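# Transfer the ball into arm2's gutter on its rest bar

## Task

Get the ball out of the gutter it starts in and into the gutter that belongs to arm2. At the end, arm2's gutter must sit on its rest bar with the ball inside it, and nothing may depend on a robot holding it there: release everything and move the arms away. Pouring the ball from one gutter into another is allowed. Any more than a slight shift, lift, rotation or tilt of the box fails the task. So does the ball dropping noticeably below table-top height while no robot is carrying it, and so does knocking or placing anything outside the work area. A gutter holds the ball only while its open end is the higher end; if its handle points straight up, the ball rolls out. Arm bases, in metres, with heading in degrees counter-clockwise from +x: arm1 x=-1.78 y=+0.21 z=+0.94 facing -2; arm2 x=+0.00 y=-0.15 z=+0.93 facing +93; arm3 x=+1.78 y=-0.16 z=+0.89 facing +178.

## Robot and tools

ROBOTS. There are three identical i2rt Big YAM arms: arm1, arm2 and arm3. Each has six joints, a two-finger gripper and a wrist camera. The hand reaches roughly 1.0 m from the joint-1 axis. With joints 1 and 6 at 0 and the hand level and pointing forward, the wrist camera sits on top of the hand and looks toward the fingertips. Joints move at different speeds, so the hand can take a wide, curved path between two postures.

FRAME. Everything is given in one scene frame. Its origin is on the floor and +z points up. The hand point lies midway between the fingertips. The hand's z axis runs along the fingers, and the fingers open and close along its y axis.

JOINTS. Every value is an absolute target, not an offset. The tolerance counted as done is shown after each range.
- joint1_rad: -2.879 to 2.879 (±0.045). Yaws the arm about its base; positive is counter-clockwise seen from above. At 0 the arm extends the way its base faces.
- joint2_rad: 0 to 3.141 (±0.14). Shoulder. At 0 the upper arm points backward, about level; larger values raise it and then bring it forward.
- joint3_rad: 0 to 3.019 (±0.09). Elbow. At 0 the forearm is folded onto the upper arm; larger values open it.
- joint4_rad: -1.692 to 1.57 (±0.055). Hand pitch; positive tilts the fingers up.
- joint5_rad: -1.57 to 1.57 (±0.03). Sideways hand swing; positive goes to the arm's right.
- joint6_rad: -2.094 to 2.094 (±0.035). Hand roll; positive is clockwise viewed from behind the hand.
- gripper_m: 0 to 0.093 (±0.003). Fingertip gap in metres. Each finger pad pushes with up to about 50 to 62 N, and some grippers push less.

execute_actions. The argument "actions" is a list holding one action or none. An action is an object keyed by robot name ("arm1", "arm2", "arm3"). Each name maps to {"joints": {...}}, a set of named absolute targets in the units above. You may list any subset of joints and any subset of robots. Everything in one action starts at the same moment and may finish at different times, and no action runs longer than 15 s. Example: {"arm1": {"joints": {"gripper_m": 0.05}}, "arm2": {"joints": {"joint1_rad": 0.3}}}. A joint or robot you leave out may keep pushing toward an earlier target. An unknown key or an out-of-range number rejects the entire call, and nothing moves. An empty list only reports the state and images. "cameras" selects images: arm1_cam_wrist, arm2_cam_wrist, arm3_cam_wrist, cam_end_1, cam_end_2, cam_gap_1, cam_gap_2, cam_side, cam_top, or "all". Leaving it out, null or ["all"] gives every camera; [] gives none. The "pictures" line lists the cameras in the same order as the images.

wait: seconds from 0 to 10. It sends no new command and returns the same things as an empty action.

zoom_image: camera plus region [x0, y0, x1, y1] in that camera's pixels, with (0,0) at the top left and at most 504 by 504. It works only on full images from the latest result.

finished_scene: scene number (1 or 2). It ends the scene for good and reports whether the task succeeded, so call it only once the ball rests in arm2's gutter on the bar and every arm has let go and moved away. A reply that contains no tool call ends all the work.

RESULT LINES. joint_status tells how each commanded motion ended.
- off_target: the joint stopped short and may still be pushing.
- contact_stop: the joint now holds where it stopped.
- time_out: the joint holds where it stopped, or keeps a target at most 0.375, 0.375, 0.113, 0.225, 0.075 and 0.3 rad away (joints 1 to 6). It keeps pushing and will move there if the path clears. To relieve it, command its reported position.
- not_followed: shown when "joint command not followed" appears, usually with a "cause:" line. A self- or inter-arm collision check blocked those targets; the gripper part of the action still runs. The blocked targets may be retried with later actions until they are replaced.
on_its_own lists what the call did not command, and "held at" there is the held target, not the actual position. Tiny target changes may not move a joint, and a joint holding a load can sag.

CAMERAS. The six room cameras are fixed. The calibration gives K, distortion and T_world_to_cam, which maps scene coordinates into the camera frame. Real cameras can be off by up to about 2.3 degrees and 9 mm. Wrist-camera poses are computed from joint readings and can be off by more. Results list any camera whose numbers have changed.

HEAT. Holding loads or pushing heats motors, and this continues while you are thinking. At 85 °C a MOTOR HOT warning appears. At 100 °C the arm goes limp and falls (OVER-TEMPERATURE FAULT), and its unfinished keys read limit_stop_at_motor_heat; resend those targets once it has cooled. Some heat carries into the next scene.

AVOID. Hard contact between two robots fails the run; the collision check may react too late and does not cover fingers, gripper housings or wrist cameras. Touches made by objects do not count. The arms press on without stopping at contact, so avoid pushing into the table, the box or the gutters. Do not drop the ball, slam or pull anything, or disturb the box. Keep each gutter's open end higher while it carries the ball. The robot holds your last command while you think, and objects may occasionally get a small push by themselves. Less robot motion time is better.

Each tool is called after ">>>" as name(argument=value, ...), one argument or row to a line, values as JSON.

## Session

>>> execute_actions(
  actions=[],
)

Scene clock: 0.00 s.
arm1.joint_positions: joint1_rad=+0.066 joint2_rad=+0.512 joint3_rad=+1.407 joint4_rad=-1.624 joint5_rad=-0.118 joint6_rad=-0.438 gripper_m=+0.095
arm1.joint_status: not commanded
arm1.hand: x=-1.6325 y=+0.2368 z=+1.4535 quat_wxyz=(-0.408, +0.236, -0.881, +0.028) (m; scene frame)
arm2.joint_positions: joint1_rad=+0.573 joint2_rad=+0.559 joint3_rad=+1.613 joint4_rad=-1.443 joint5_rad=-0.279 joint6_rad=+0.059 gripper_m=+0.094
arm2.joint_status: not commanded
arm2.hand: x=-0.1242 y=-0.0641 z=+1.5566 quat_wxyz=(-0.136, +0.757, -0.329, -0.548) (m; scene frame)
arm3.joint_positions: joint1_rad=-0.576 joint2_rad=+0.521 joint3_rad=+1.423 joint4_rad=-1.193 joint5_rad=+0.189 joint6_rad=-0.419 gripper_m=+0.095
arm3.joint_status: not commanded
arm3.hand: x=+1.6371 y=-0.0213 z=+1.4962 quat_wxyz=(-0.359, +0.790, -0.133, -0.479) (m; scene frame)
pictures: arm1_cam_wrist, arm2_cam_wrist, arm3_cam_wrist, cam_end_1, cam_end_2, cam_gap_1, cam_gap_2, cam_side, cam_top
camera_calibration (this result's frames):
arm1_cam_wrist: T_world_to_cam=[[0.405335, -0.884555, 0.230796, 0.54048], [-0.871412, -0.450168, -0.194911, -1.02586], [0.276306, -0.122114, -0.95328, 1.99437], [0, 0, 0, 1]] pos_world=[-1.66408, 0.259816, 1.5765]
arm2_cam_wrist: T_world_to_cam=[[0.630639, 0.759186, -0.161032, 0.382578], [0.584405, -0.601082, -0.545135, 0.891225], [-0.510652, 0.249675, -0.822738, 1.3549], [0, 0, 0, 1]] pos_world=[-0.0702233, -0.0930341, 1.66217]
arm3_cam_wrist: T_world_to_cam=[[0.555229, 0.701665, 0.446529, -1.56212], [0.797068, -0.295606, -0.526593, -0.517028], [-0.237495, 0.648293, -0.723403, 1.60929], [0, 0, 0, 1]] pos_world=[1.66164, -0.100044, 1.58944]
Images, in order (width x height): arm1_cam_wrist 504x504, arm2_cam_wrist 504x504, arm3_cam_wrist 504x504, cam_end_1 672x504, cam_end_2 672x504, cam_gap_1 672x504, cam_gap_2 672x504, cam_side 672x504, cam_top 672x504.

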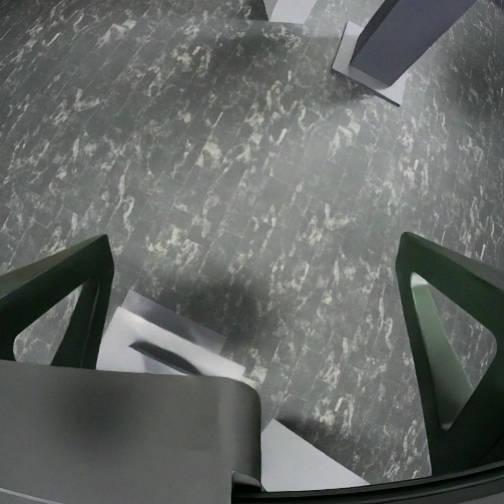

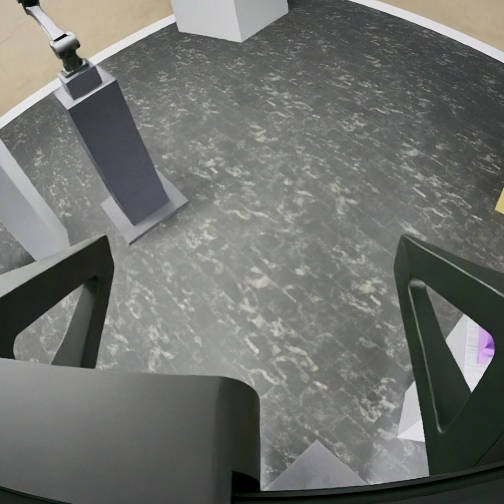

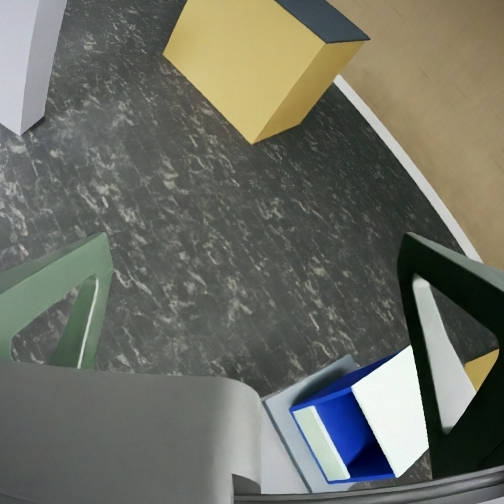

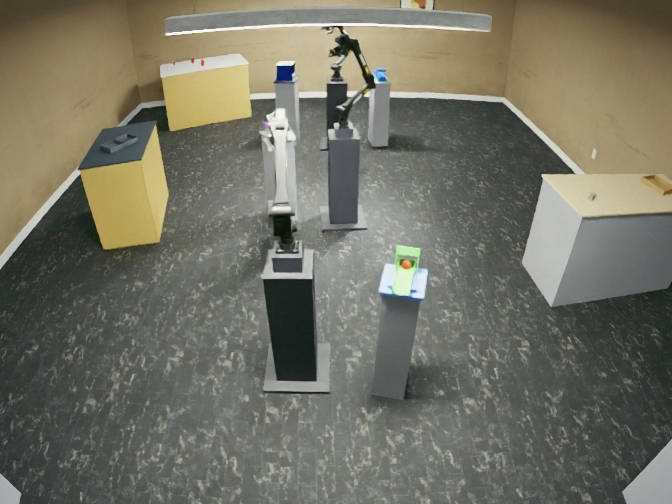

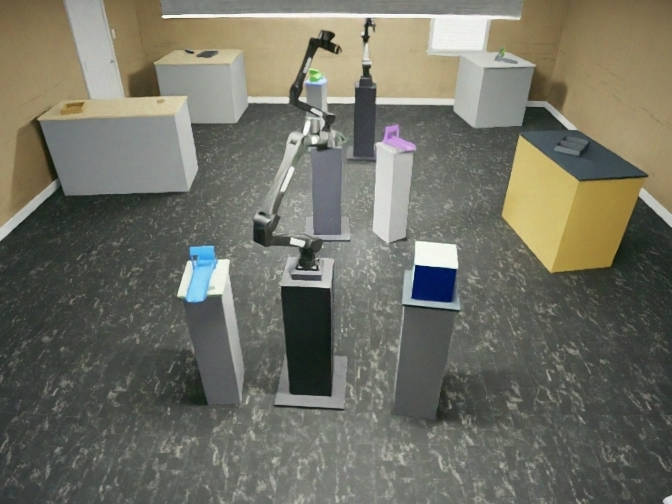

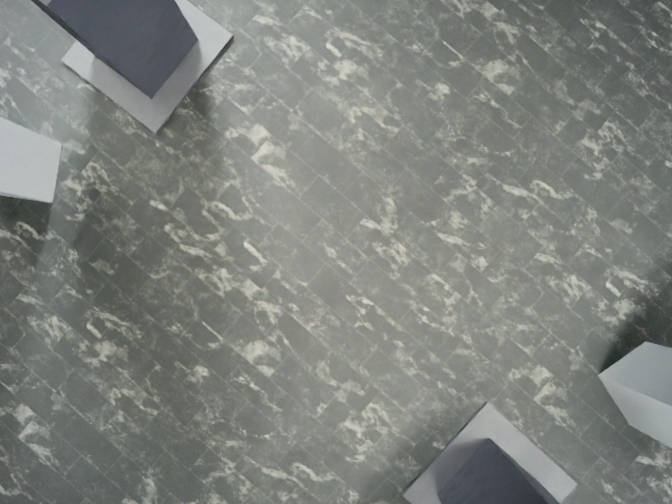

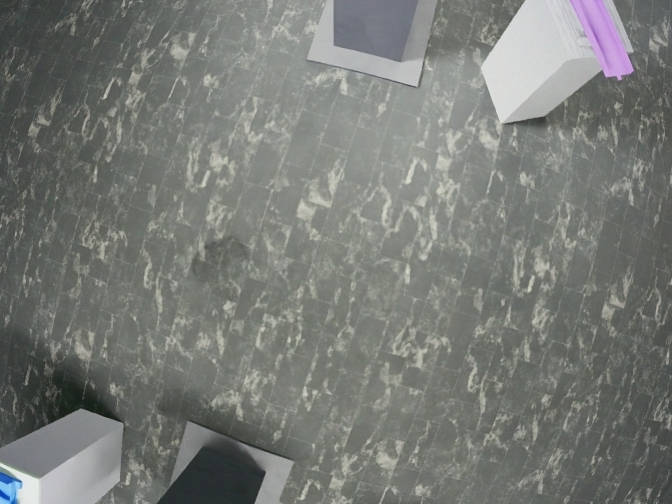

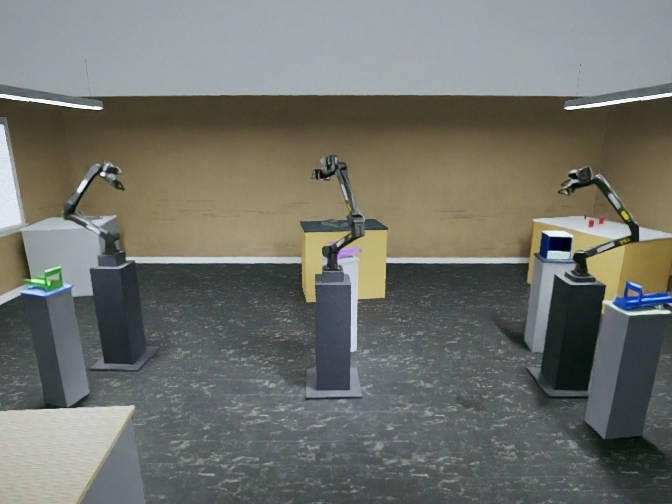

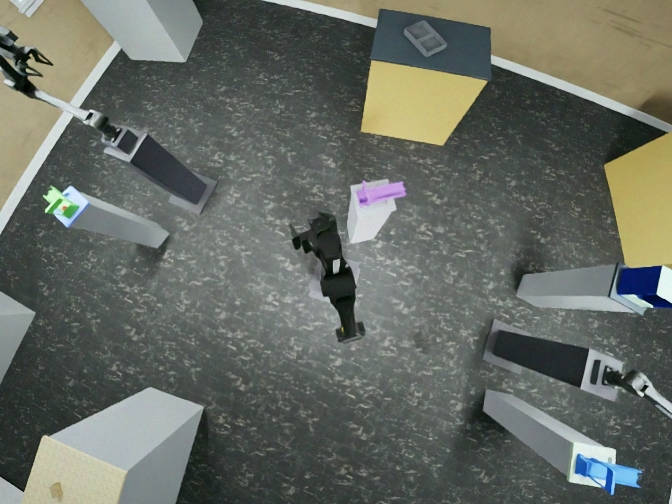

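>>> execute_actions(
  actions=[
    {"arm2":{"joints":{"joint1_rad":-0.1,"joint2_rad":1.4,"joint3_rad":1.7,"joint4_rad":-1.25,"joint5_rad":0,"joint6_rad":0}},"arm1":{"joints":{"joint1_rad":-1.65,"joint2_rad":1.4,"joint3_rad":1.7,"joint4_rad":-1.25,"joint5_rad":0,"joint6_rad":0}}},
  ],
  cameras=["arm2_cam_wrist","arm1_cam_wrist"],
)

>>> execute_actions(
  actions=[
    {"arm2":{"joints":{"joint2_rad":1.7,"joint4_rad":-1.4}},"arm1":{"joints":{"joint2_rad":1.7,"joint4_rad":-1.4}}},
  ],
  cameras=["arm2_cam_wrist","arm1_cam_wrist"],
)

Scene clock: 2.13 s.
arm1.joint_positions: joint1_rad=-1.653 joint2_rad=+1.397 joint3_rad=+1.680 joint4_rad=-1.255 joint5_rad=+0.000 joint6_rad=-0.008 gripper_m=+0.095
arm1.joint_status: all done
arm1.hand: x=-1.8393 y=-0.3129 z=+1.3630 quat_wxyz=(-0.194, -0.710, -0.639, +0.222) (m; scene frame)
arm2.joint_positions: joint1_rad=-0.101 joint2_rad=+1.393 joint3_rad=+1.686 joint4_rad=-1.255 joint5_rad=-0.001 joint6_rad=+0.011 gripper_m=+0.094
arm2.joint_status: all done
arm2.hand: x=+0.0281 y=+0.3716 z=+1.3523 quat_wxyz=(-0.218, +0.652, -0.695, -0.209) (m; scene frame)
arm3.joint_positions: joint1_rad=-0.576 joint2_rad=+0.521 joint3_rad=+1.423 joint4_rad=-1.193 joint5_rad=+0.189 joint6_rad=-0.419 gripper_m=+0.095
arm3.joint_status: not commanded
arm3.hand: x=+1.6371 y=-0.0213 z=+1.4962 quat_wxyz=(-0.359, +0.790, -0.133, -0.479) (m; scene frame)
pictures: arm1_cam_wrist, arm2_cam_wrist
camera_calibration (this result's frames):
arm1_cam_wrist: T_world_to_cam=[[-0.995027, 0.0994371, -0.00585808, -1.78631], [0.0993619, 0.994979, 0.0119727, 0.484595], [0.0070192, 0.0113311, -0.999911, 1.50816], [0, 0, 0, 1]] pos_world=[-1.83616, -0.321626, 1.49176]
arm2_cam_wrist: T_world_to_cam=[[0.998548, -0.0488276, -0.0227665, 0.0257715], [-0.0488515, -0.998806, -0.000492389, 0.381822], [-0.0227153, 0.00160385, -0.999741, 1.47366], [0, 0, 0, 1]] pos_world=[0.0263932, 0.380261, 1.47406]
Images, in order (width x height): arm1_cam_wrist 504x504, arm2_cam_wrist 504x504.

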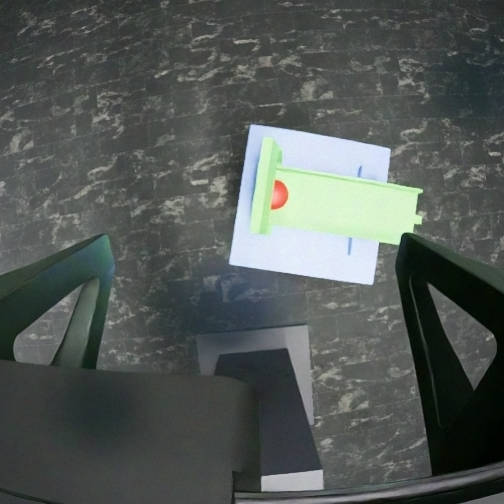

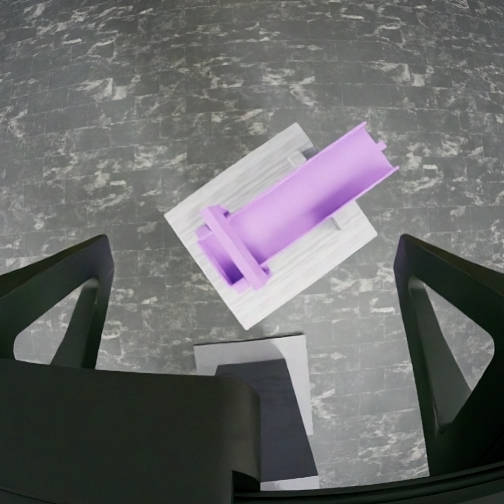

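Scene clock: 3.57 s.
arm1.joint_positions: joint1_rad=-1.653 joint2_rad=+1.709 joint3_rad=+1.680 joint4_rad=-1.393 joint5_rad=+0.000 joint6_rad=-0.008 gripper_m=+0.095
arm1.joint_status: all done
arm1.hand: x=-1.8435 y=-0.3435 z=+1.1861 quat_wxyz=(-0.048, -0.742, -0.667, +0.057) (m; scene frame)
arm2.joint_positions: joint1_rad=-0.101 joint2_rad=+1.696 joint3_rad=+1.686 joint4_rad=-1.393 joint5_rad=-0.001 joint6_rad=+0.011 gripper_m=+0.094
arm2.joint_status: all done
arm2.hand: x=+0.0299 y=+0.4038 z=+1.1805 quat_wxyz=(-0.062, +0.681, -0.727, -0.060) (m; scene frame)
arm3.joint_positions: joint1_rad=-0.576 joint2_rad=+0.521 joint3_rad=+1.423 joint4_rad=-1.193 joint5_rad=+0.189 joint6_rad=-0.419 gripper_m=+0.095
arm3.joint_status: not commanded
arm3.hand: x=+1.6371 y=-0.0213 z=+1.4962 quat_wxyz=(-0.359, +0.790, -0.133, -0.479) (m; scene frame)
pictures: arm1_cam_wrist, arm2_cam_wrist
camera_calibration (this result's frames):
arm1_cam_wrist: T_world_to_cam=[[-0.994408, 0.104999, -0.0112899, -1.77895], [0.0889652, 0.890531, 0.446138, -0.0524813], [0.0568979, 0.442639, -0.894893, 1.44724], [0, 0, 0, 1]] pos_world=[-1.84667, -0.407082, 1.29845]
arm2_cam_wrist: T_world_to_cam=[[0.99799, -0.059258, -0.0224727, 0.0254697], [-0.0440792, -0.903794, 0.425691, -0.12759], [-0.0455363, -0.423845, -0.904589, 1.36203], [0, 0, 0, 1]] pos_world=[0.0309794, 0.463484, 1.28697]
Images, in order (width x height): arm1_cam_wrist 504x504, arm2_cam_wrist 504x504.

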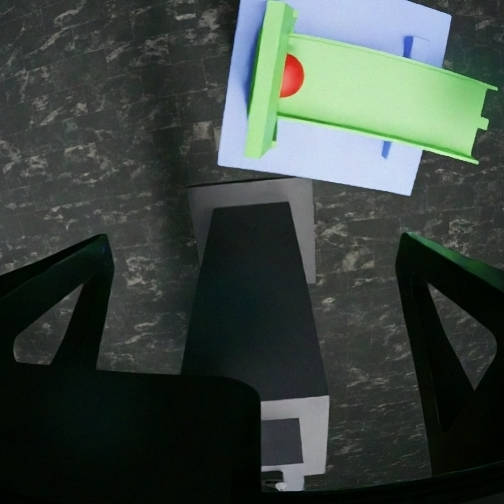

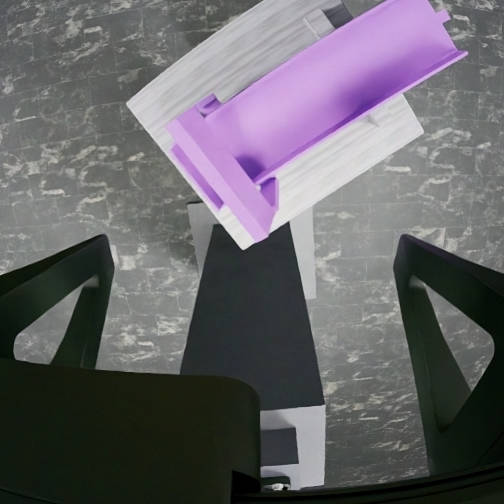

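>>> execute_actions(
  actions=[
    {"arm2":{"joints":{"joint1_rad":0.005,"joint2_rad":1.715,"joint3_rad":1.405,"joint4_rad":-1.145,"joint5_rad":0.17,"joint6_rad":-0.52}},"arm1":{"joints":{"joint1_rad":-1.59,"joint2_rad":1.975,"joint3_rad":1.75,"joint4_rad":-1.32,"joint5_rad":0.2,"joint6_rad":0.21}}},
  ],
  cameras=["arm2_cam_wrist","arm1_cam_wrist"],
)

Scene clock: 5.43 s.
arm1.joint_positions: joint1_rad=-1.584 joint2_rad=+1.990 joint3_rad=+1.710 joint4_rad=-1.327 joint5_rad=+0.196 joint6_rad=+0.201 gripper_m=+0.095
arm1.joint_status: all done
arm1.hand: x=-1.8403 y=-0.3818 z=+1.0441 quat_wxyz=(+0.079, -0.783, -0.613, +0.064) (m; scene frame)
arm2.joint_positions: joint1_rad=+0.013 joint2_rad=+1.720 joint3_rad=+1.406 joint4_rad=-1.156 joint5_rad=+0.167 joint6_rad=-0.508 gripper_m=+0.094
arm2.joint_status: all done
arm2.hand: x=-0.0031 y=+0.3798 z=+1.0636 quat_wxyz=(-0.089, +0.871, -0.482, +0.043) (m; scene frame)
arm3.joint_positions: joint1_rad=-0.576 joint2_rad=+0.521 joint3_rad=+1.423 joint4_rad=-1.193 joint5_rad=+0.189 joint6_rad=-0.419 gripper_m=+0.095
arm3.joint_status: not commanded
arm3.hand: x=+1.6371 y=-0.0213 z=+1.4962 quat_wxyz=(-0.359, +0.790, -0.133, -0.479) (m; scene frame)
pictures: arm1_cam_wrist, arm2_cam_wrist
camera_calibration (this result's frames):
arm1_cam_wrist: T_world_to_cam=[[-0.953675, 0.236871, 0.185462, -1.85351], [0.300671, 0.771112, 0.561234, 0.268506], [-0.0100722, 0.590998, -0.80661, 1.17815], [0, 0, 0, 1]] pos_world=[-1.83651, -0.464287, 1.14337]
arm2_cam_wrist: T_world_to_cam=[[0.834043, 0.522821, 0.176154, -0.378428], [0.353497, -0.751574, 0.556935, -0.297138], [0.42357, -0.402237, -0.811661, 1.13901], [0, 0, 0, 1]] pos_world=[-0.0617867, 0.43268, 1.15664]
Images, in order (width x height): arm1_cam_wrist 504x504, arm2_cam_wrist 504x504.

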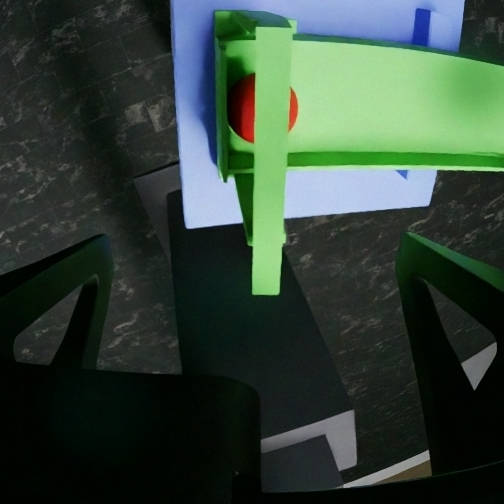

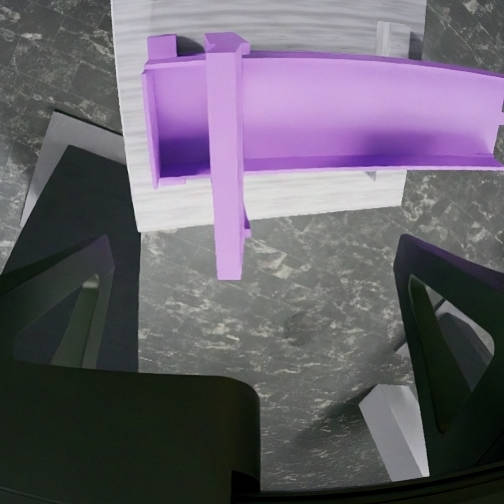

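>>> execute_actions(
  actions=[
    {"arm2":{"joints":{"joint1_rad":-0.005,"joint2_rad":1.835,"joint3_rad":1.265,"joint4_rad":-0.885}},"arm1":{"joints":{"joint1_rad":-1.615,"joint2_rad":2.075,"joint3_rad":1.655,"joint4_rad":-1.155}}},
  ],
  cameras=["arm2_cam_wrist","arm1_cam_wrist"],
)

Scene clock: 6.70 s.
arm1.joint_positions: joint1_rad=-1.615 joint2_rad=+2.096 joint3_rad=+1.653 joint4_rad=-1.164 joint5_rad=+0.197 joint6_rad=+0.201 gripper_m=+0.095
arm1.joint_status: all done
arm1.hand: x=-1.8603 y=-0.3899 z=+0.9619 quat_wxyz=(+0.080, -0.793, -0.601, +0.063) (m; scene frame)
arm2.joint_positions: joint1_rad=+0.009 joint2_rad=+1.841 joint3_rad=+1.259 joint4_rad=-0.895 joint5_rad=+0.167 joint6_rad=-0.509 gripper_m=+0.094
arm2.joint_status: all done
arm2.hand: x=-0.0005 y=+0.3773 z=+0.9535 quat_wxyz=(-0.086, +0.870, -0.483, +0.045) (m; scene frame)
arm3.joint_positions: joint1_rad=-0.576 joint2_rad=+0.521 joint3_rad=+1.423 joint4_rad=-1.193 joint5_rad=+0.189 joint6_rad=-0.419 gripper_m=+0.095
arm3.joint_status: not commanded
arm3.hand: x=+1.6371 y=-0.0213 z=+1.4962 quat_wxyz=(-0.359, +0.790, -0.133, -0.479) (m; scene frame)
pictures: arm1_cam_wrist, arm2_cam_wrist
camera_calibration (this result's frames):
arm1_cam_wrist: T_world_to_cam=[[-0.94545, 0.267363, 0.186121, -1.82885], [0.325664, 0.761381, 0.560573, 0.370278], [0.00816753, 0.590607, -0.806918, 1.15044], [0, 0, 0, 1]] pos_world=[-1.85907, -0.472416, 1.06113]
arm2_cam_wrist: T_world_to_cam=[[0.835711, 0.521313, 0.172684, -0.356026], [0.350368, -0.748271, 0.563323, -0.245994], [0.422882, -0.410273, -0.80799, 1.04716], [0, 0, 0, 1]] pos_world=[-0.0591007, 0.431152, 1.04615]
Images, in order (width x height): arm1_cam_wrist 504x504, arm2_cam_wrist 504x504.

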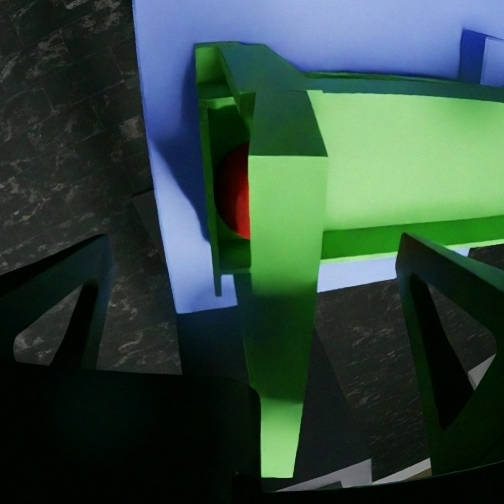

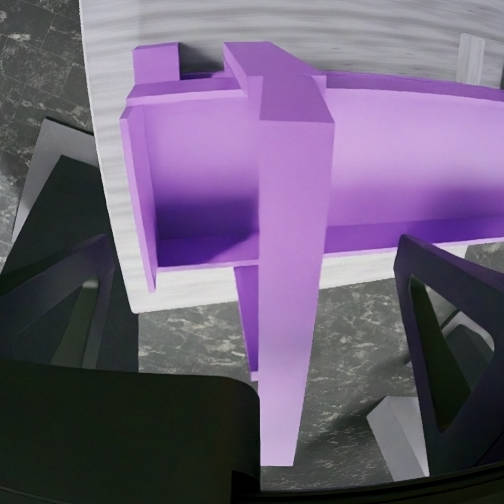

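>>> execute_actions(
  actions=[
    {"arm2":{"joints":{"joint1_rad":-0.015,"gripper_m":0.03}},"arm1":{"joints":{"joint1_rad":-1.628,"gripper_m":0.03}}},
  ],
  cameras=[],
)

>>> execute_actions(
  actions=[
    {"arm2":{"joints":{"gripper_m":0}},"arm1":{"joints":{"gripper_m":0}}},
  ],
  cameras=["arm2_cam_wrist","arm1_cam_wrist"],
)

>>> execute_actions(
  actions=[
    {"arm2":{"joints":{"joint2_rad":1.65}},"arm1":{"joints":{"joint2_rad":1.93,"joint5_rad":0.3}}},
  ],
  cameras=["arm2_cam_wrist","arm1_cam_wrist"],
)

Scene clock: 7.50 s.
arm1.joint_positions: joint1_rad=-1.621 joint2_rad=+2.096 joint3_rad=+1.653 joint4_rad=-1.164 joint5_rad=+0.197 joint6_rad=+0.202 gripper_m=+0.030
arm1.joint_status: all done
arm1.hand: x=-1.8637 y=-0.3894 z=+0.9619 quat_wxyz=(+0.080, -0.795, -0.598, +0.063) (m; scene frame)
arm2.joint_positions: joint1_rad=-0.004 joint2_rad=+1.841 joint3_rad=+1.259 joint4_rad=-0.895 joint5_rad=+0.167 joint6_rad=-0.510 gripper_m=+0.030
arm2.joint_status: all done
arm2.hand: x=+0.0059 y=+0.3773 z=+0.9536 quat_wxyz=(-0.086, +0.867, -0.488, +0.046) (m; scene frame)
arm3.joint_positions: joint1_rad=-0.576 joint2_rad=+0.521 joint3_rad=+1.423 joint4_rad=-1.193 joint5_rad=+0.189 joint6_rad=-0.419 gripper_m=+0.095
arm3.joint_status: not commanded
arm3.hand: x=+1.6371 y=-0.0213 z=+1.4962 quat_wxyz=(-0.359, +0.790, -0.133, -0.479) (m; scene frame)
pictures: none
No camera images: the call's "cameras" was empty. Leave "cameras" out to get every camera's image.

Scene clock: 8.03 s.
arm1.joint_positions: joint1_rad=-1.623 joint2_rad=+2.096 joint3_rad=+1.653 joint4_rad=-1.164 joint5_rad=+0.201 joint6_rad=+0.204 gripper_m=+0.011
arm1.joint_status: gripper_m off_target (ended at +0.011, target +0.000)
arm1.hand: x=-1.8654 y=-0.3893 z=+0.9620 quat_wxyz=(+0.081, -0.796, -0.597, +0.065) (m; scene frame)
arm2.joint_positions: joint1_rad=-0.004 joint2_rad=+1.840 joint3_rad=+1.259 joint4_rad=-0.892 joint5_rad=+0.174 joint6_rad=-0.513 gripper_m=+0.011
arm2.joint_status: gripper_m off_target (ended at +0.011, target +0.000)
arm2.hand: x=+0.0070 y=+0.3783 z=+0.9546 quat_wxyz=(-0.089, +0.867, -0.487, +0.047) (m; scene frame)
arm3.joint_positions: joint1_rad=-0.576 joint2_rad=+0.521 joint3_rad=+1.423 joint4_rad=-1.193 joint5_rad=+0.189 joint6_rad=-0.419 gripper_m=+0.095
arm3.joint_status: not commanded
arm3.hand: x=+1.6371 y=-0.0213 z=+1.4962 quat_wxyz=(-0.359, +0.790, -0.133, -0.479) (m; scene frame)
pictures: arm1_cam_wrist, arm2_cam_wrist
camera_calibration (this result's frames):
arm1_cam_wrist: T_world_to_cam=[[-0.942029, 0.276251, 0.190438, -1.8282], [0.335386, 0.758576, 0.558641, 0.39033], [0.00986388, 0.590126, -0.807251, 1.15358], [0, 0, 0, 1]] pos_world=[-1.86451, -0.471812, 1.06134]
arm2_cam_wrist: T_world_to_cam=[[0.839267, 0.512859, 0.180574, -0.367378], [0.339838, -0.754035, 0.562087, -0.24506], [0.424431, -0.410375, -0.807125, 1.04443], [0, 0, 0, 1]] pos_world=[-0.0516797, 0.432238, 1.04707]
Images, in order (width x height): arm1_cam_wrist 504x504, arm2_cam_wrist 504x504.

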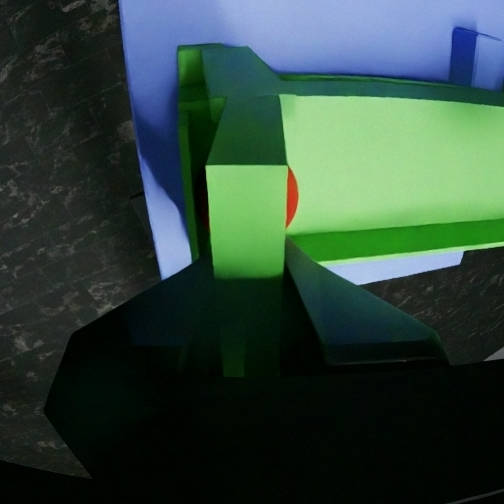

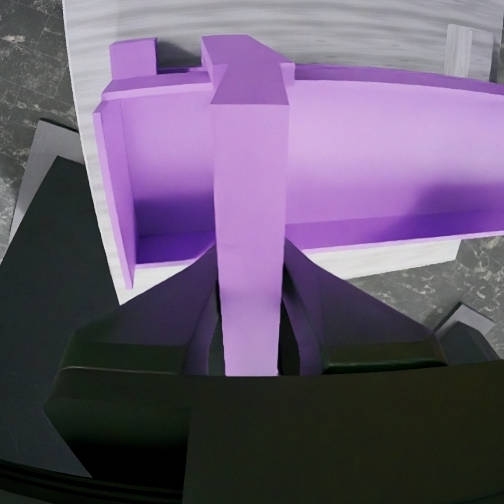

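Scene clock: 9.27 s.
arm1.joint_positions: joint1_rad=-1.623 joint2_rad=+1.939 joint3_rad=+1.646 joint4_rad=-1.162 joint5_rad=+0.294 joint6_rad=+0.204 gripper_m=+0.011
arm1.joint_status: all done
arm1.hand: x=-1.8811 y=-0.3958 z=+1.0561 quat_wxyz=(+0.056, -0.796, -0.584, +0.148) (m; scene frame)
arm2.joint_positions: joint1_rad=-0.004 joint2_rad=+1.654 joint3_rad=+1.258 joint4_rad=-0.892 joint5_rad=+0.168 joint6_rad=-0.513 gripper_m=+0.011
arm2.joint_status: all done
arm2.hand: x=+0.0056 y=+0.3881 z=+1.0499 quat_wxyz=(-0.166, +0.856, -0.489, -0.003) (m; scene frame)
arm3.joint_positions: joint1_rad=-0.576 joint2_rad=+0.521 joint3_rad=+1.423 joint4_rad=-1.193 joint5_rad=+0.189 joint6_rad=-0.419 gripper_m=+0.095
arm3.joint_status: not commanded
arm3.hand: x=+1.6371 y=-0.0213 z=+1.4962 quat_wxyz=(-0.359, +0.790, -0.133, -0.479) (m; scene frame)
pictures: arm1_cam_wrist, arm2_cam_wrist
camera_calibration (this result's frames):
arm1_cam_wrist: T_world_to_cam=[[-0.918122, 0.310714, 0.245984, -1.85911], [0.388788, 0.826469, 0.407177, 0.635203], [-0.0767826, 0.469473, -0.879602, 1.09911], [0, 0, 0, 1]] pos_world=[-1.86945, -0.463328, 1.16545]
arm2_cam_wrist: T_world_to_cam=[[0.841577, 0.473177, 0.260483, -0.456893], [0.347313, -0.843395, 0.40995, -0.0963526], [0.413669, -0.254535, -0.874122, 1.13585], [0, 0, 0, 1]] pos_world=[-0.0518925, 0.424044, 1.15139]
Images, in order (width x height): arm1_cam_wrist 504x504, arm2_cam_wrist 504x504.

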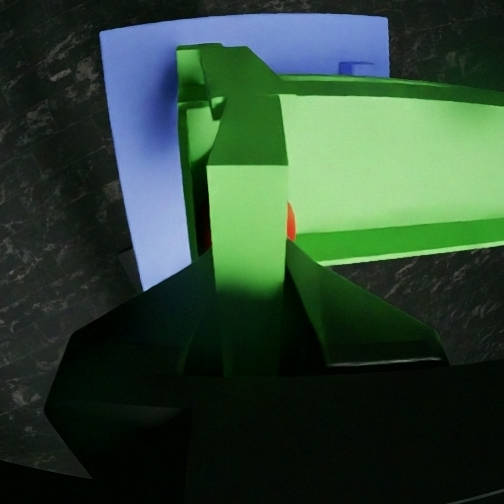

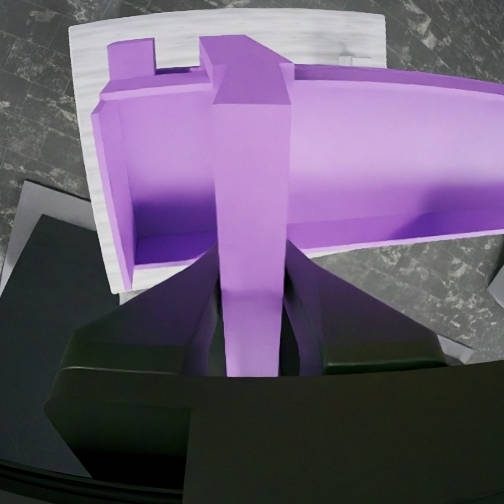

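>>> execute_actions(
  actions=[
    {"arm2":{"joints":{"joint1_rad":0.6,"joint3_rad":1.5,"joint6_rad":-1.0,"joint4_rad":-1.03}},"arm1":{"joints":{"joint2_rad":1.85,"joint3_rad":1.78,"joint5_rad":0.42,"joint6_rad":-0.3}}},
  ],
  cameras=["arm1_cam_wrist"],
)

>>> execute_actions(
  actions=[
    {"arm2":{"joints":{"joint1_rad":1.32,"joint2_rad":2.0,"joint3_rad":1.8,"joint5_rad":0,"joint6_rad":-1.58}},"arm1":{"joints":{"joint1_rad":-1.0,"joint4_rad":-1.0,"joint5_rad":0.25,"joint6_rad":-1.0}}},
  ],
  cameras=["arm1_cam_wrist"],
)

>>> execute_actions(
  actions=[
    {"arm2":{"joints":{"joint2_rad":2.21,"joint3_rad":2.05}},"arm1":{"joints":{"joint1_rad":-0.165,"joint2_rad":1.95,"joint3_rad":2.05,"joint4_rad":-1.15,"joint5_rad":0,"joint6_rad":-1.58}}},
  ],
  cameras=["arm1_cam_wrist","cam_side","cam_gap_1"],
)

>>> zoom_image(
  camera="cam_side",
  region=[130,180,290,290],
)

Scene clock: 11.17 s.
arm1.joint_positions: joint1_rad=-1.623 joint2_rad=+1.868 joint3_rad=+1.707 joint4_rad=-1.162 joint5_rad=+0.412 joint6_rad=-0.290 gripper_m=+0.011
arm1.joint_status: all done
arm1.hand: x=-1.9014 y=-0.4110 z=+1.1307 quat_wxyz=(+0.101, -0.632, -0.738, +0.215) (m; scene frame)
arm2.joint_positions: joint1_rad=+0.610 joint2_rad=+1.663 joint3_rad=+1.461 joint4_rad=-1.028 joint5_rad=+0.165 joint6_rad=-0.988 gripper_m=+0.011
arm2.joint_status: all done
arm2.hand: x=-0.3318 y=+0.3221 z=+1.1235 quat_wxyz=(-0.187, +0.982, +0.023, -0.032) (m; scene frame)
arm3.joint_positions: joint1_rad=-0.576 joint2_rad=+0.521 joint3_rad=+1.423 joint4_rad=-1.193 joint5_rad=+0.189 joint6_rad=-0.419 gripper_m=+0.095
arm3.joint_status: not commanded
arm3.hand: x=+1.6371 y=-0.0213 z=+1.4962 quat_wxyz=(-0.359, +0.790, -0.133, -0.479) (m; scene frame)
pictures: arm1_cam_wrist
camera_calibration (this result's frames):
arm1_cam_wrist: T_world_to_cam=[[-0.896006, -0.111283, 0.429871, -2.23069], [0.0856241, 0.906618, 0.413173, 0.0750838], [-0.435708, 0.407013, -0.802807, 0.375385], [0, 0, 0, 1]] pos_world=[-1.84158, -0.469098, 1.22925]
Images, in order (width x height): arm1_cam_wrist 504x504.

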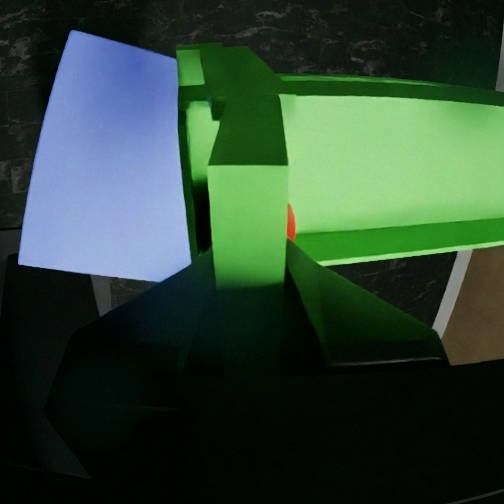

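Scene clock: 13.07 s.
arm1.joint_positions: joint1_rad=-1.004 joint2_rad=+1.868 joint3_rad=+1.707 joint4_rad=-1.010 joint5_rad=+0.246 joint6_rad=-0.991 gripper_m=+0.011
arm1.joint_status: all done
arm1.hand: x=-1.4753 y=-0.3844 z=+1.1319 quat_wxyz=(+0.000, -0.046, -0.972, +0.230) (m; scene frame)
arm2.joint_positions: joint1_rad=+1.317 joint2_rad=+2.024 joint3_rad=+1.741 joint4_rad=-1.030 joint5_rad=+0.000 joint6_rad=-1.569 gripper_m=+0.011
arm2.joint_status: all done
arm2.hand: x=-0.6638 y=-0.0142 z=+1.0229 quat_wxyz=(-0.101, +0.770, +0.625, -0.079) (m; scene frame)
arm3.joint_positions: joint1_rad=-0.576 joint2_rad=+0.521 joint3_rad=+1.423 joint4_rad=-1.193 joint5_rad=+0.189 joint6_rad=-0.419 gripper_m=+0.095
arm3.joint_status: not commanded
arm3.hand: x=+1.6371 y=-0.0213 z=+1.4962 quat_wxyz=(-0.359, +0.790, -0.133, -0.479) (m; scene frame)
pictures: arm1_cam_wrist
camera_calibration (this result's frames):
arm1_cam_wrist: T_world_to_cam=[[-0.0908323, -0.896817, 0.432976, -0.964061], [-0.80413, 0.322527, 0.49935, -1.62075], [-0.587472, -0.302812, -0.750454, -0.00481578], [0, 0, 0, 1]] pos_world=[-1.39369, -0.34331, 1.22312]
Images, in order (width x height): arm1_cam_wrist 504x504.

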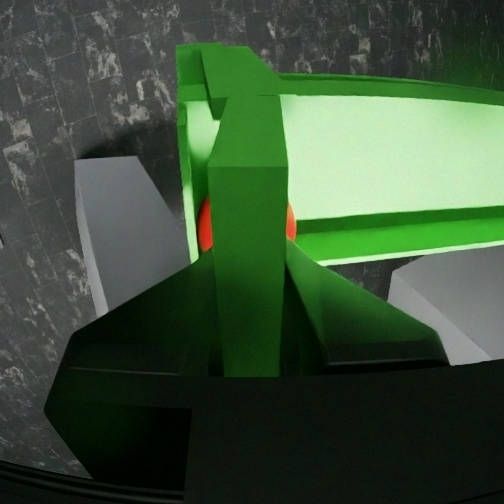

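Scene clock: 15.17 s.
arm1.joint_positions: joint1_rad=-0.167 joint2_rad=+1.992 joint3_rad=+1.982 joint4_rad=-1.151 joint5_rad=+0.000 joint6_rad=-1.571 gripper_m=+0.011
arm1.joint_status: all done
arm1.hand: x=-1.0748 y=+0.0701 z=+1.1604 quat_wxyz=(-0.128, +0.621, -0.758, +0.156) (m; scene frame)
arm2.joint_positions: joint1_rad=+1.317 joint2_rad=+2.233 joint3_rad=+1.980 joint4_rad=-1.035 joint5_rad=+0.000 joint6_rad=-1.570 gripper_m=+0.011
arm2.joint_status: all done
arm2.hand: x=-0.7306 y=+0.0001 z=+0.9819 quat_wxyz=(-0.111, +0.769, +0.624, -0.087) (m; scene frame)
arm3.joint_positions: joint1_rad=-0.576 joint2_rad=+0.521 joint3_rad=+1.423 joint4_rad=-1.193 joint5_rad=+0.189 joint6_rad=-0.419 gripper_m=+0.095
arm3.joint_status: not commanded
arm3.hand: x=+1.6371 y=-0.0213 z=+1.4962 quat_wxyz=(-0.359, +0.790, -0.133, -0.479) (m; scene frame)
pictures: arm1_cam_wrist, cam_gap_1, cam_side
camera_calibration (this result's frames):
arm1_cam_wrist: T_world_to_cam=[[0.906554, -0.183171, 0.380275, 0.550632], [-0.376092, -0.759523, 0.530734, -0.960069], [0.191613, -0.624158, -0.757438, 1.25748], [0, 0, 0, 1]] pos_world=[-1.1012, 0.156528, 1.25261]
Images, in order (width x height): arm1_cam_wrist 504x504, cam_gap_1 672x504, cam_side 672x504.

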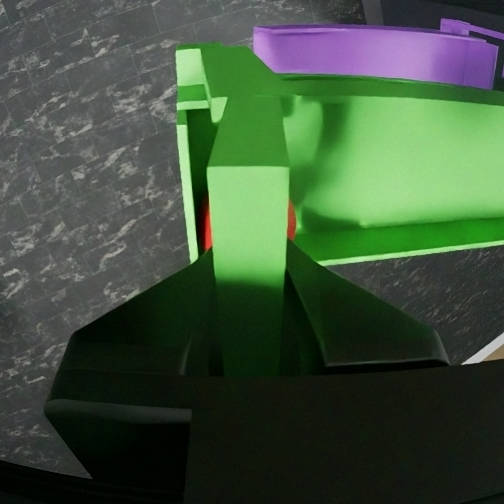

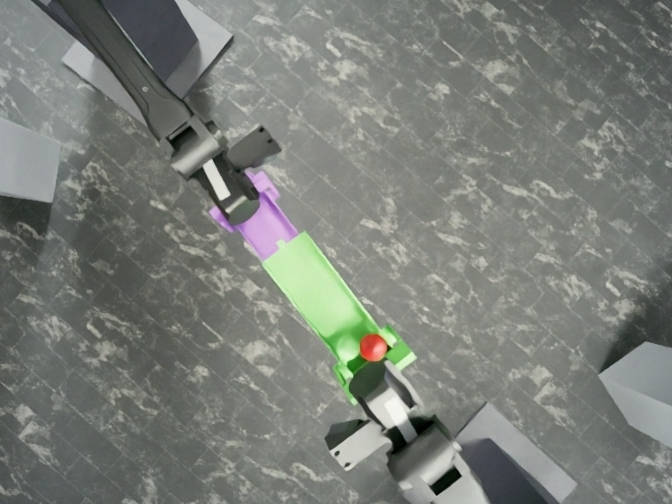

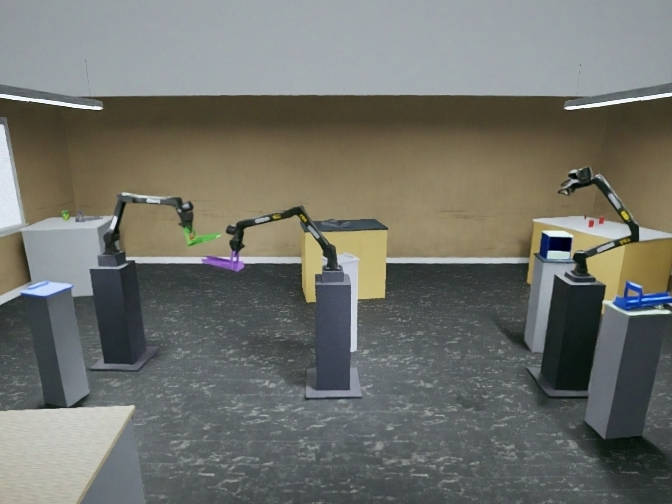

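Region (130, 180, 290, 290) of cam_side's 672x504 image, scaled by 3.150, with more detail than that image has; it fills the top 346 rows of this view, and the rest is white.

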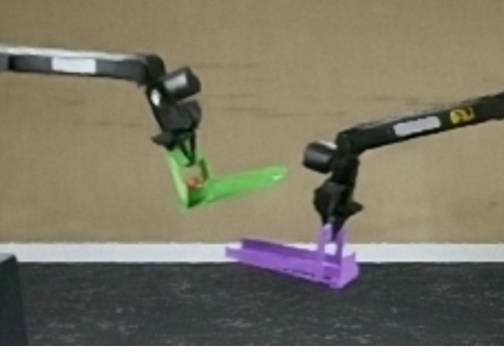

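>>> execute_actions(
  actions=[
    {"arm2":{"joints":{"joint4_rad":-0.98}},"arm1":{"joints":{"joint2_rad":2.15,"joint3_rad":2.34,"joint4_rad":-1.36}}},
  ],
  cameras=["cam_side","cam_gap_1"],
)

>>> zoom_image(
  camera="cam_side",
  region=[130,180,290,290],
)

Scene clock: 16.57 s.
arm1.joint_positions: joint1_rad=-0.167 joint2_rad=+2.183 joint3_rad=+2.252 joint4_rad=-1.359 joint5_rad=+0.000 joint6_rad=-1.571 gripper_m=+0.011
arm1.joint_status: all done
arm1.hand: x=-1.0498 y=+0.0651 z=+1.1330 quat_wxyz=(-0.088, +0.628, -0.766, +0.107) (m; scene frame)
arm2.joint_positions: joint1_rad=+1.317 joint2_rad=+2.233 joint3_rad=+1.980 joint4_rad=-0.999 joint5_rad=+0.000 joint6_rad=-1.570 gripper_m=+0.011
arm2.joint_status: all done
arm2.hand: x=-0.7389 y=+0.0018 z=+0.9845 quat_wxyz=(-0.125, +0.767, +0.622, -0.098) (m; scene frame)
arm3.joint_positions: joint1_rad=-0.576 joint2_rad=+0.521 joint3_rad=+1.423 joint4_rad=-1.193 joint5_rad=+0.189 joint6_rad=-0.419 gripper_m=+0.095
arm3.joint_status: not commanded
arm3.hand: x=+1.6371 y=-0.0213 z=+1.4962 quat_wxyz=(-0.359, +0.790, -0.133, -0.479) (m; scene frame)
pictures: cam_gap_1, cam_side
Images, in order (width x height): cam_gap_1 672x504, cam_side 672x504.

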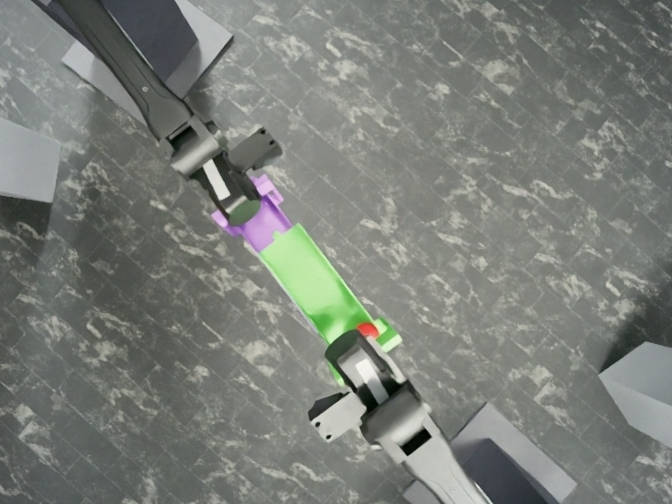

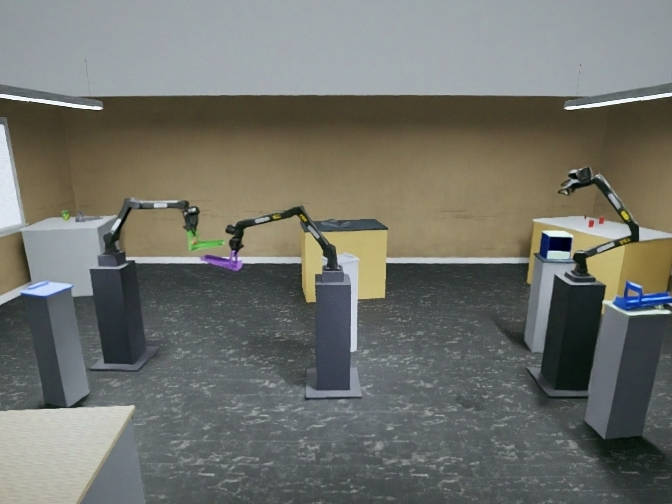

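Region (130, 180, 290, 290) of cam_side's 672x504 image, scaled by 3.150, with more detail than that image has; it fills the top 346 rows of this view, and the rest is white.

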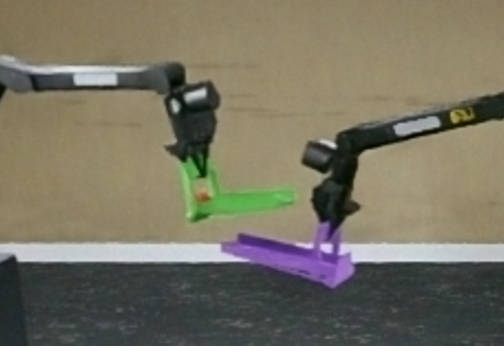

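>>> execute_actions(
  actions=[
    {"arm1":{"joints":{"joint1_rad":-0.185,"joint4_rad":-1.44}}},
  ],
  cameras=["cam_gap_1"],
)

>>> zoom_image(
  camera="cam_gap_1",
  region=[200,160,400,360],
)

Scene clock: 17.47 s.
arm1.joint_positions: joint1_rad=-0.181 joint2_rad=+2.183 joint3_rad=+2.252 joint4_rad=-1.436 joint5_rad=+0.000 joint6_rad=-1.571 gripper_m=+0.011
arm1.joint_status: all done
arm1.hand: x=-1.0701 y=+0.0582 z=+1.1285 quat_wxyz=(-0.063, +0.625, -0.774, +0.078) (m; scene frame)
arm2.joint_positions: joint1_rad=+1.317 joint2_rad=+2.233 joint3_rad=+1.980 joint4_rad=-0.999 joint5_rad=+0.000 joint6_rad=-1.570 gripper_m=+0.011
arm2.joint_status: not commanded
arm2.hand: x=-0.7389 y=+0.0018 z=+0.9845 quat_wxyz=(-0.125, +0.767, +0.622, -0.098) (m; scene frame)
arm3.joint_positions: joint1_rad=-0.576 joint2_rad=+0.521 joint3_rad=+1.423 joint4_rad=-1.193 joint5_rad=+0.189 joint6_rad=-0.419 gripper_m=+0.095
arm3.joint_status: not commanded
arm3.hand: x=+1.6371 y=-0.0213 z=+1.4962 quat_wxyz=(-0.359, +0.790, -0.133, -0.479) (m; scene frame)
pictures: cam_gap_1
Images, in order (width x height): cam_gap_1 672x504.

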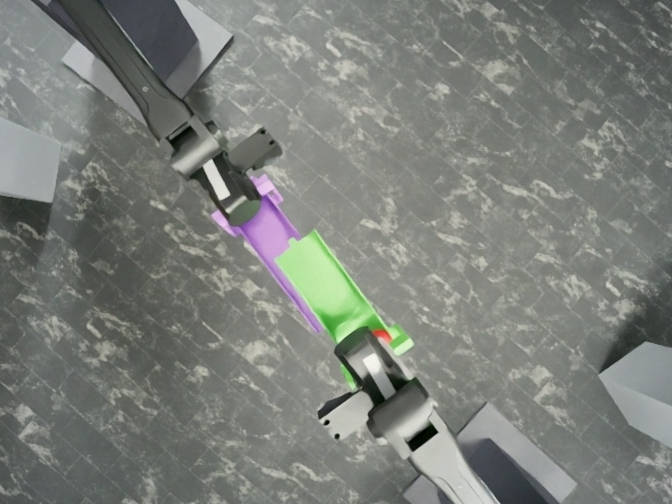

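Region (200, 160, 400, 360) of cam_gap_1's 672x504 image, scaled by 2.520, with more detail than that image has.

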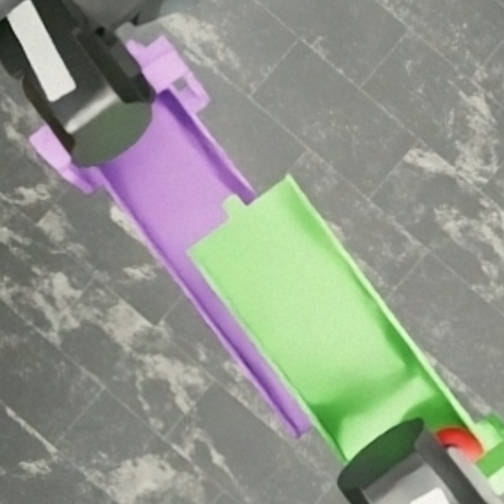

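Wrong way; correct it.

>>> execute_actions(
  actions=[
    {"arm1":{"joints":{"joint1_rad":-0.155}}},
  ],
  cameras=["cam_gap_1"],
)

Scene clock: 18.33 s.
arm1.joint_positions: joint1_rad=-0.155 joint2_rad=+2.183 joint3_rad=+2.252 joint4_rad=-1.436 joint5_rad=+0.000 joint6_rad=-1.571 gripper_m=+0.011
arm1.joint_status: all done
arm1.hand: x=-1.0663 y=+0.0769 z=+1.1285 quat_wxyz=(-0.064, +0.635, -0.766, +0.077) (m; scene frame)
arm2.joint_positions: joint1_rad=+1.317 joint2_rad=+2.233 joint3_rad=+1.980 joint4_rad=-0.999 joint5_rad=+0.000 joint6_rad=-1.570 gripper_m=+0.011
arm2.joint_status: not commanded
arm2.hand: x=-0.7389 y=+0.0018 z=+0.9845 quat_wxyz=(-0.125, +0.767, +0.622, -0.098) (m; scene frame)
arm3.joint_positions: joint1_rad=-0.576 joint2_rad=+0.521 joint3_rad=+1.423 joint4_rad=-1.193 joint5_rad=+0.189 joint6_rad=-0.419 gripper_m=+0.095
arm3.joint_status: not commanded
arm3.hand: x=+1.6371 y=-0.0213 z=+1.4962 quat_wxyz=(-0.359, +0.790, -0.133, -0.479) (m; scene frame)
pictures: cam_gap_1
Images, in order (width x height): cam_gap_1 672x504.

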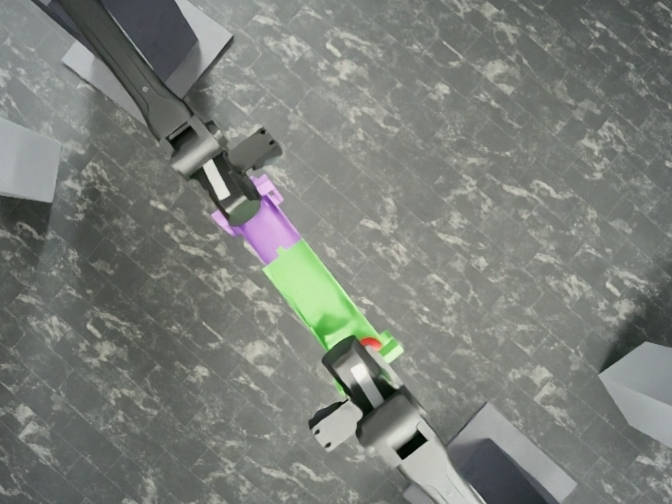

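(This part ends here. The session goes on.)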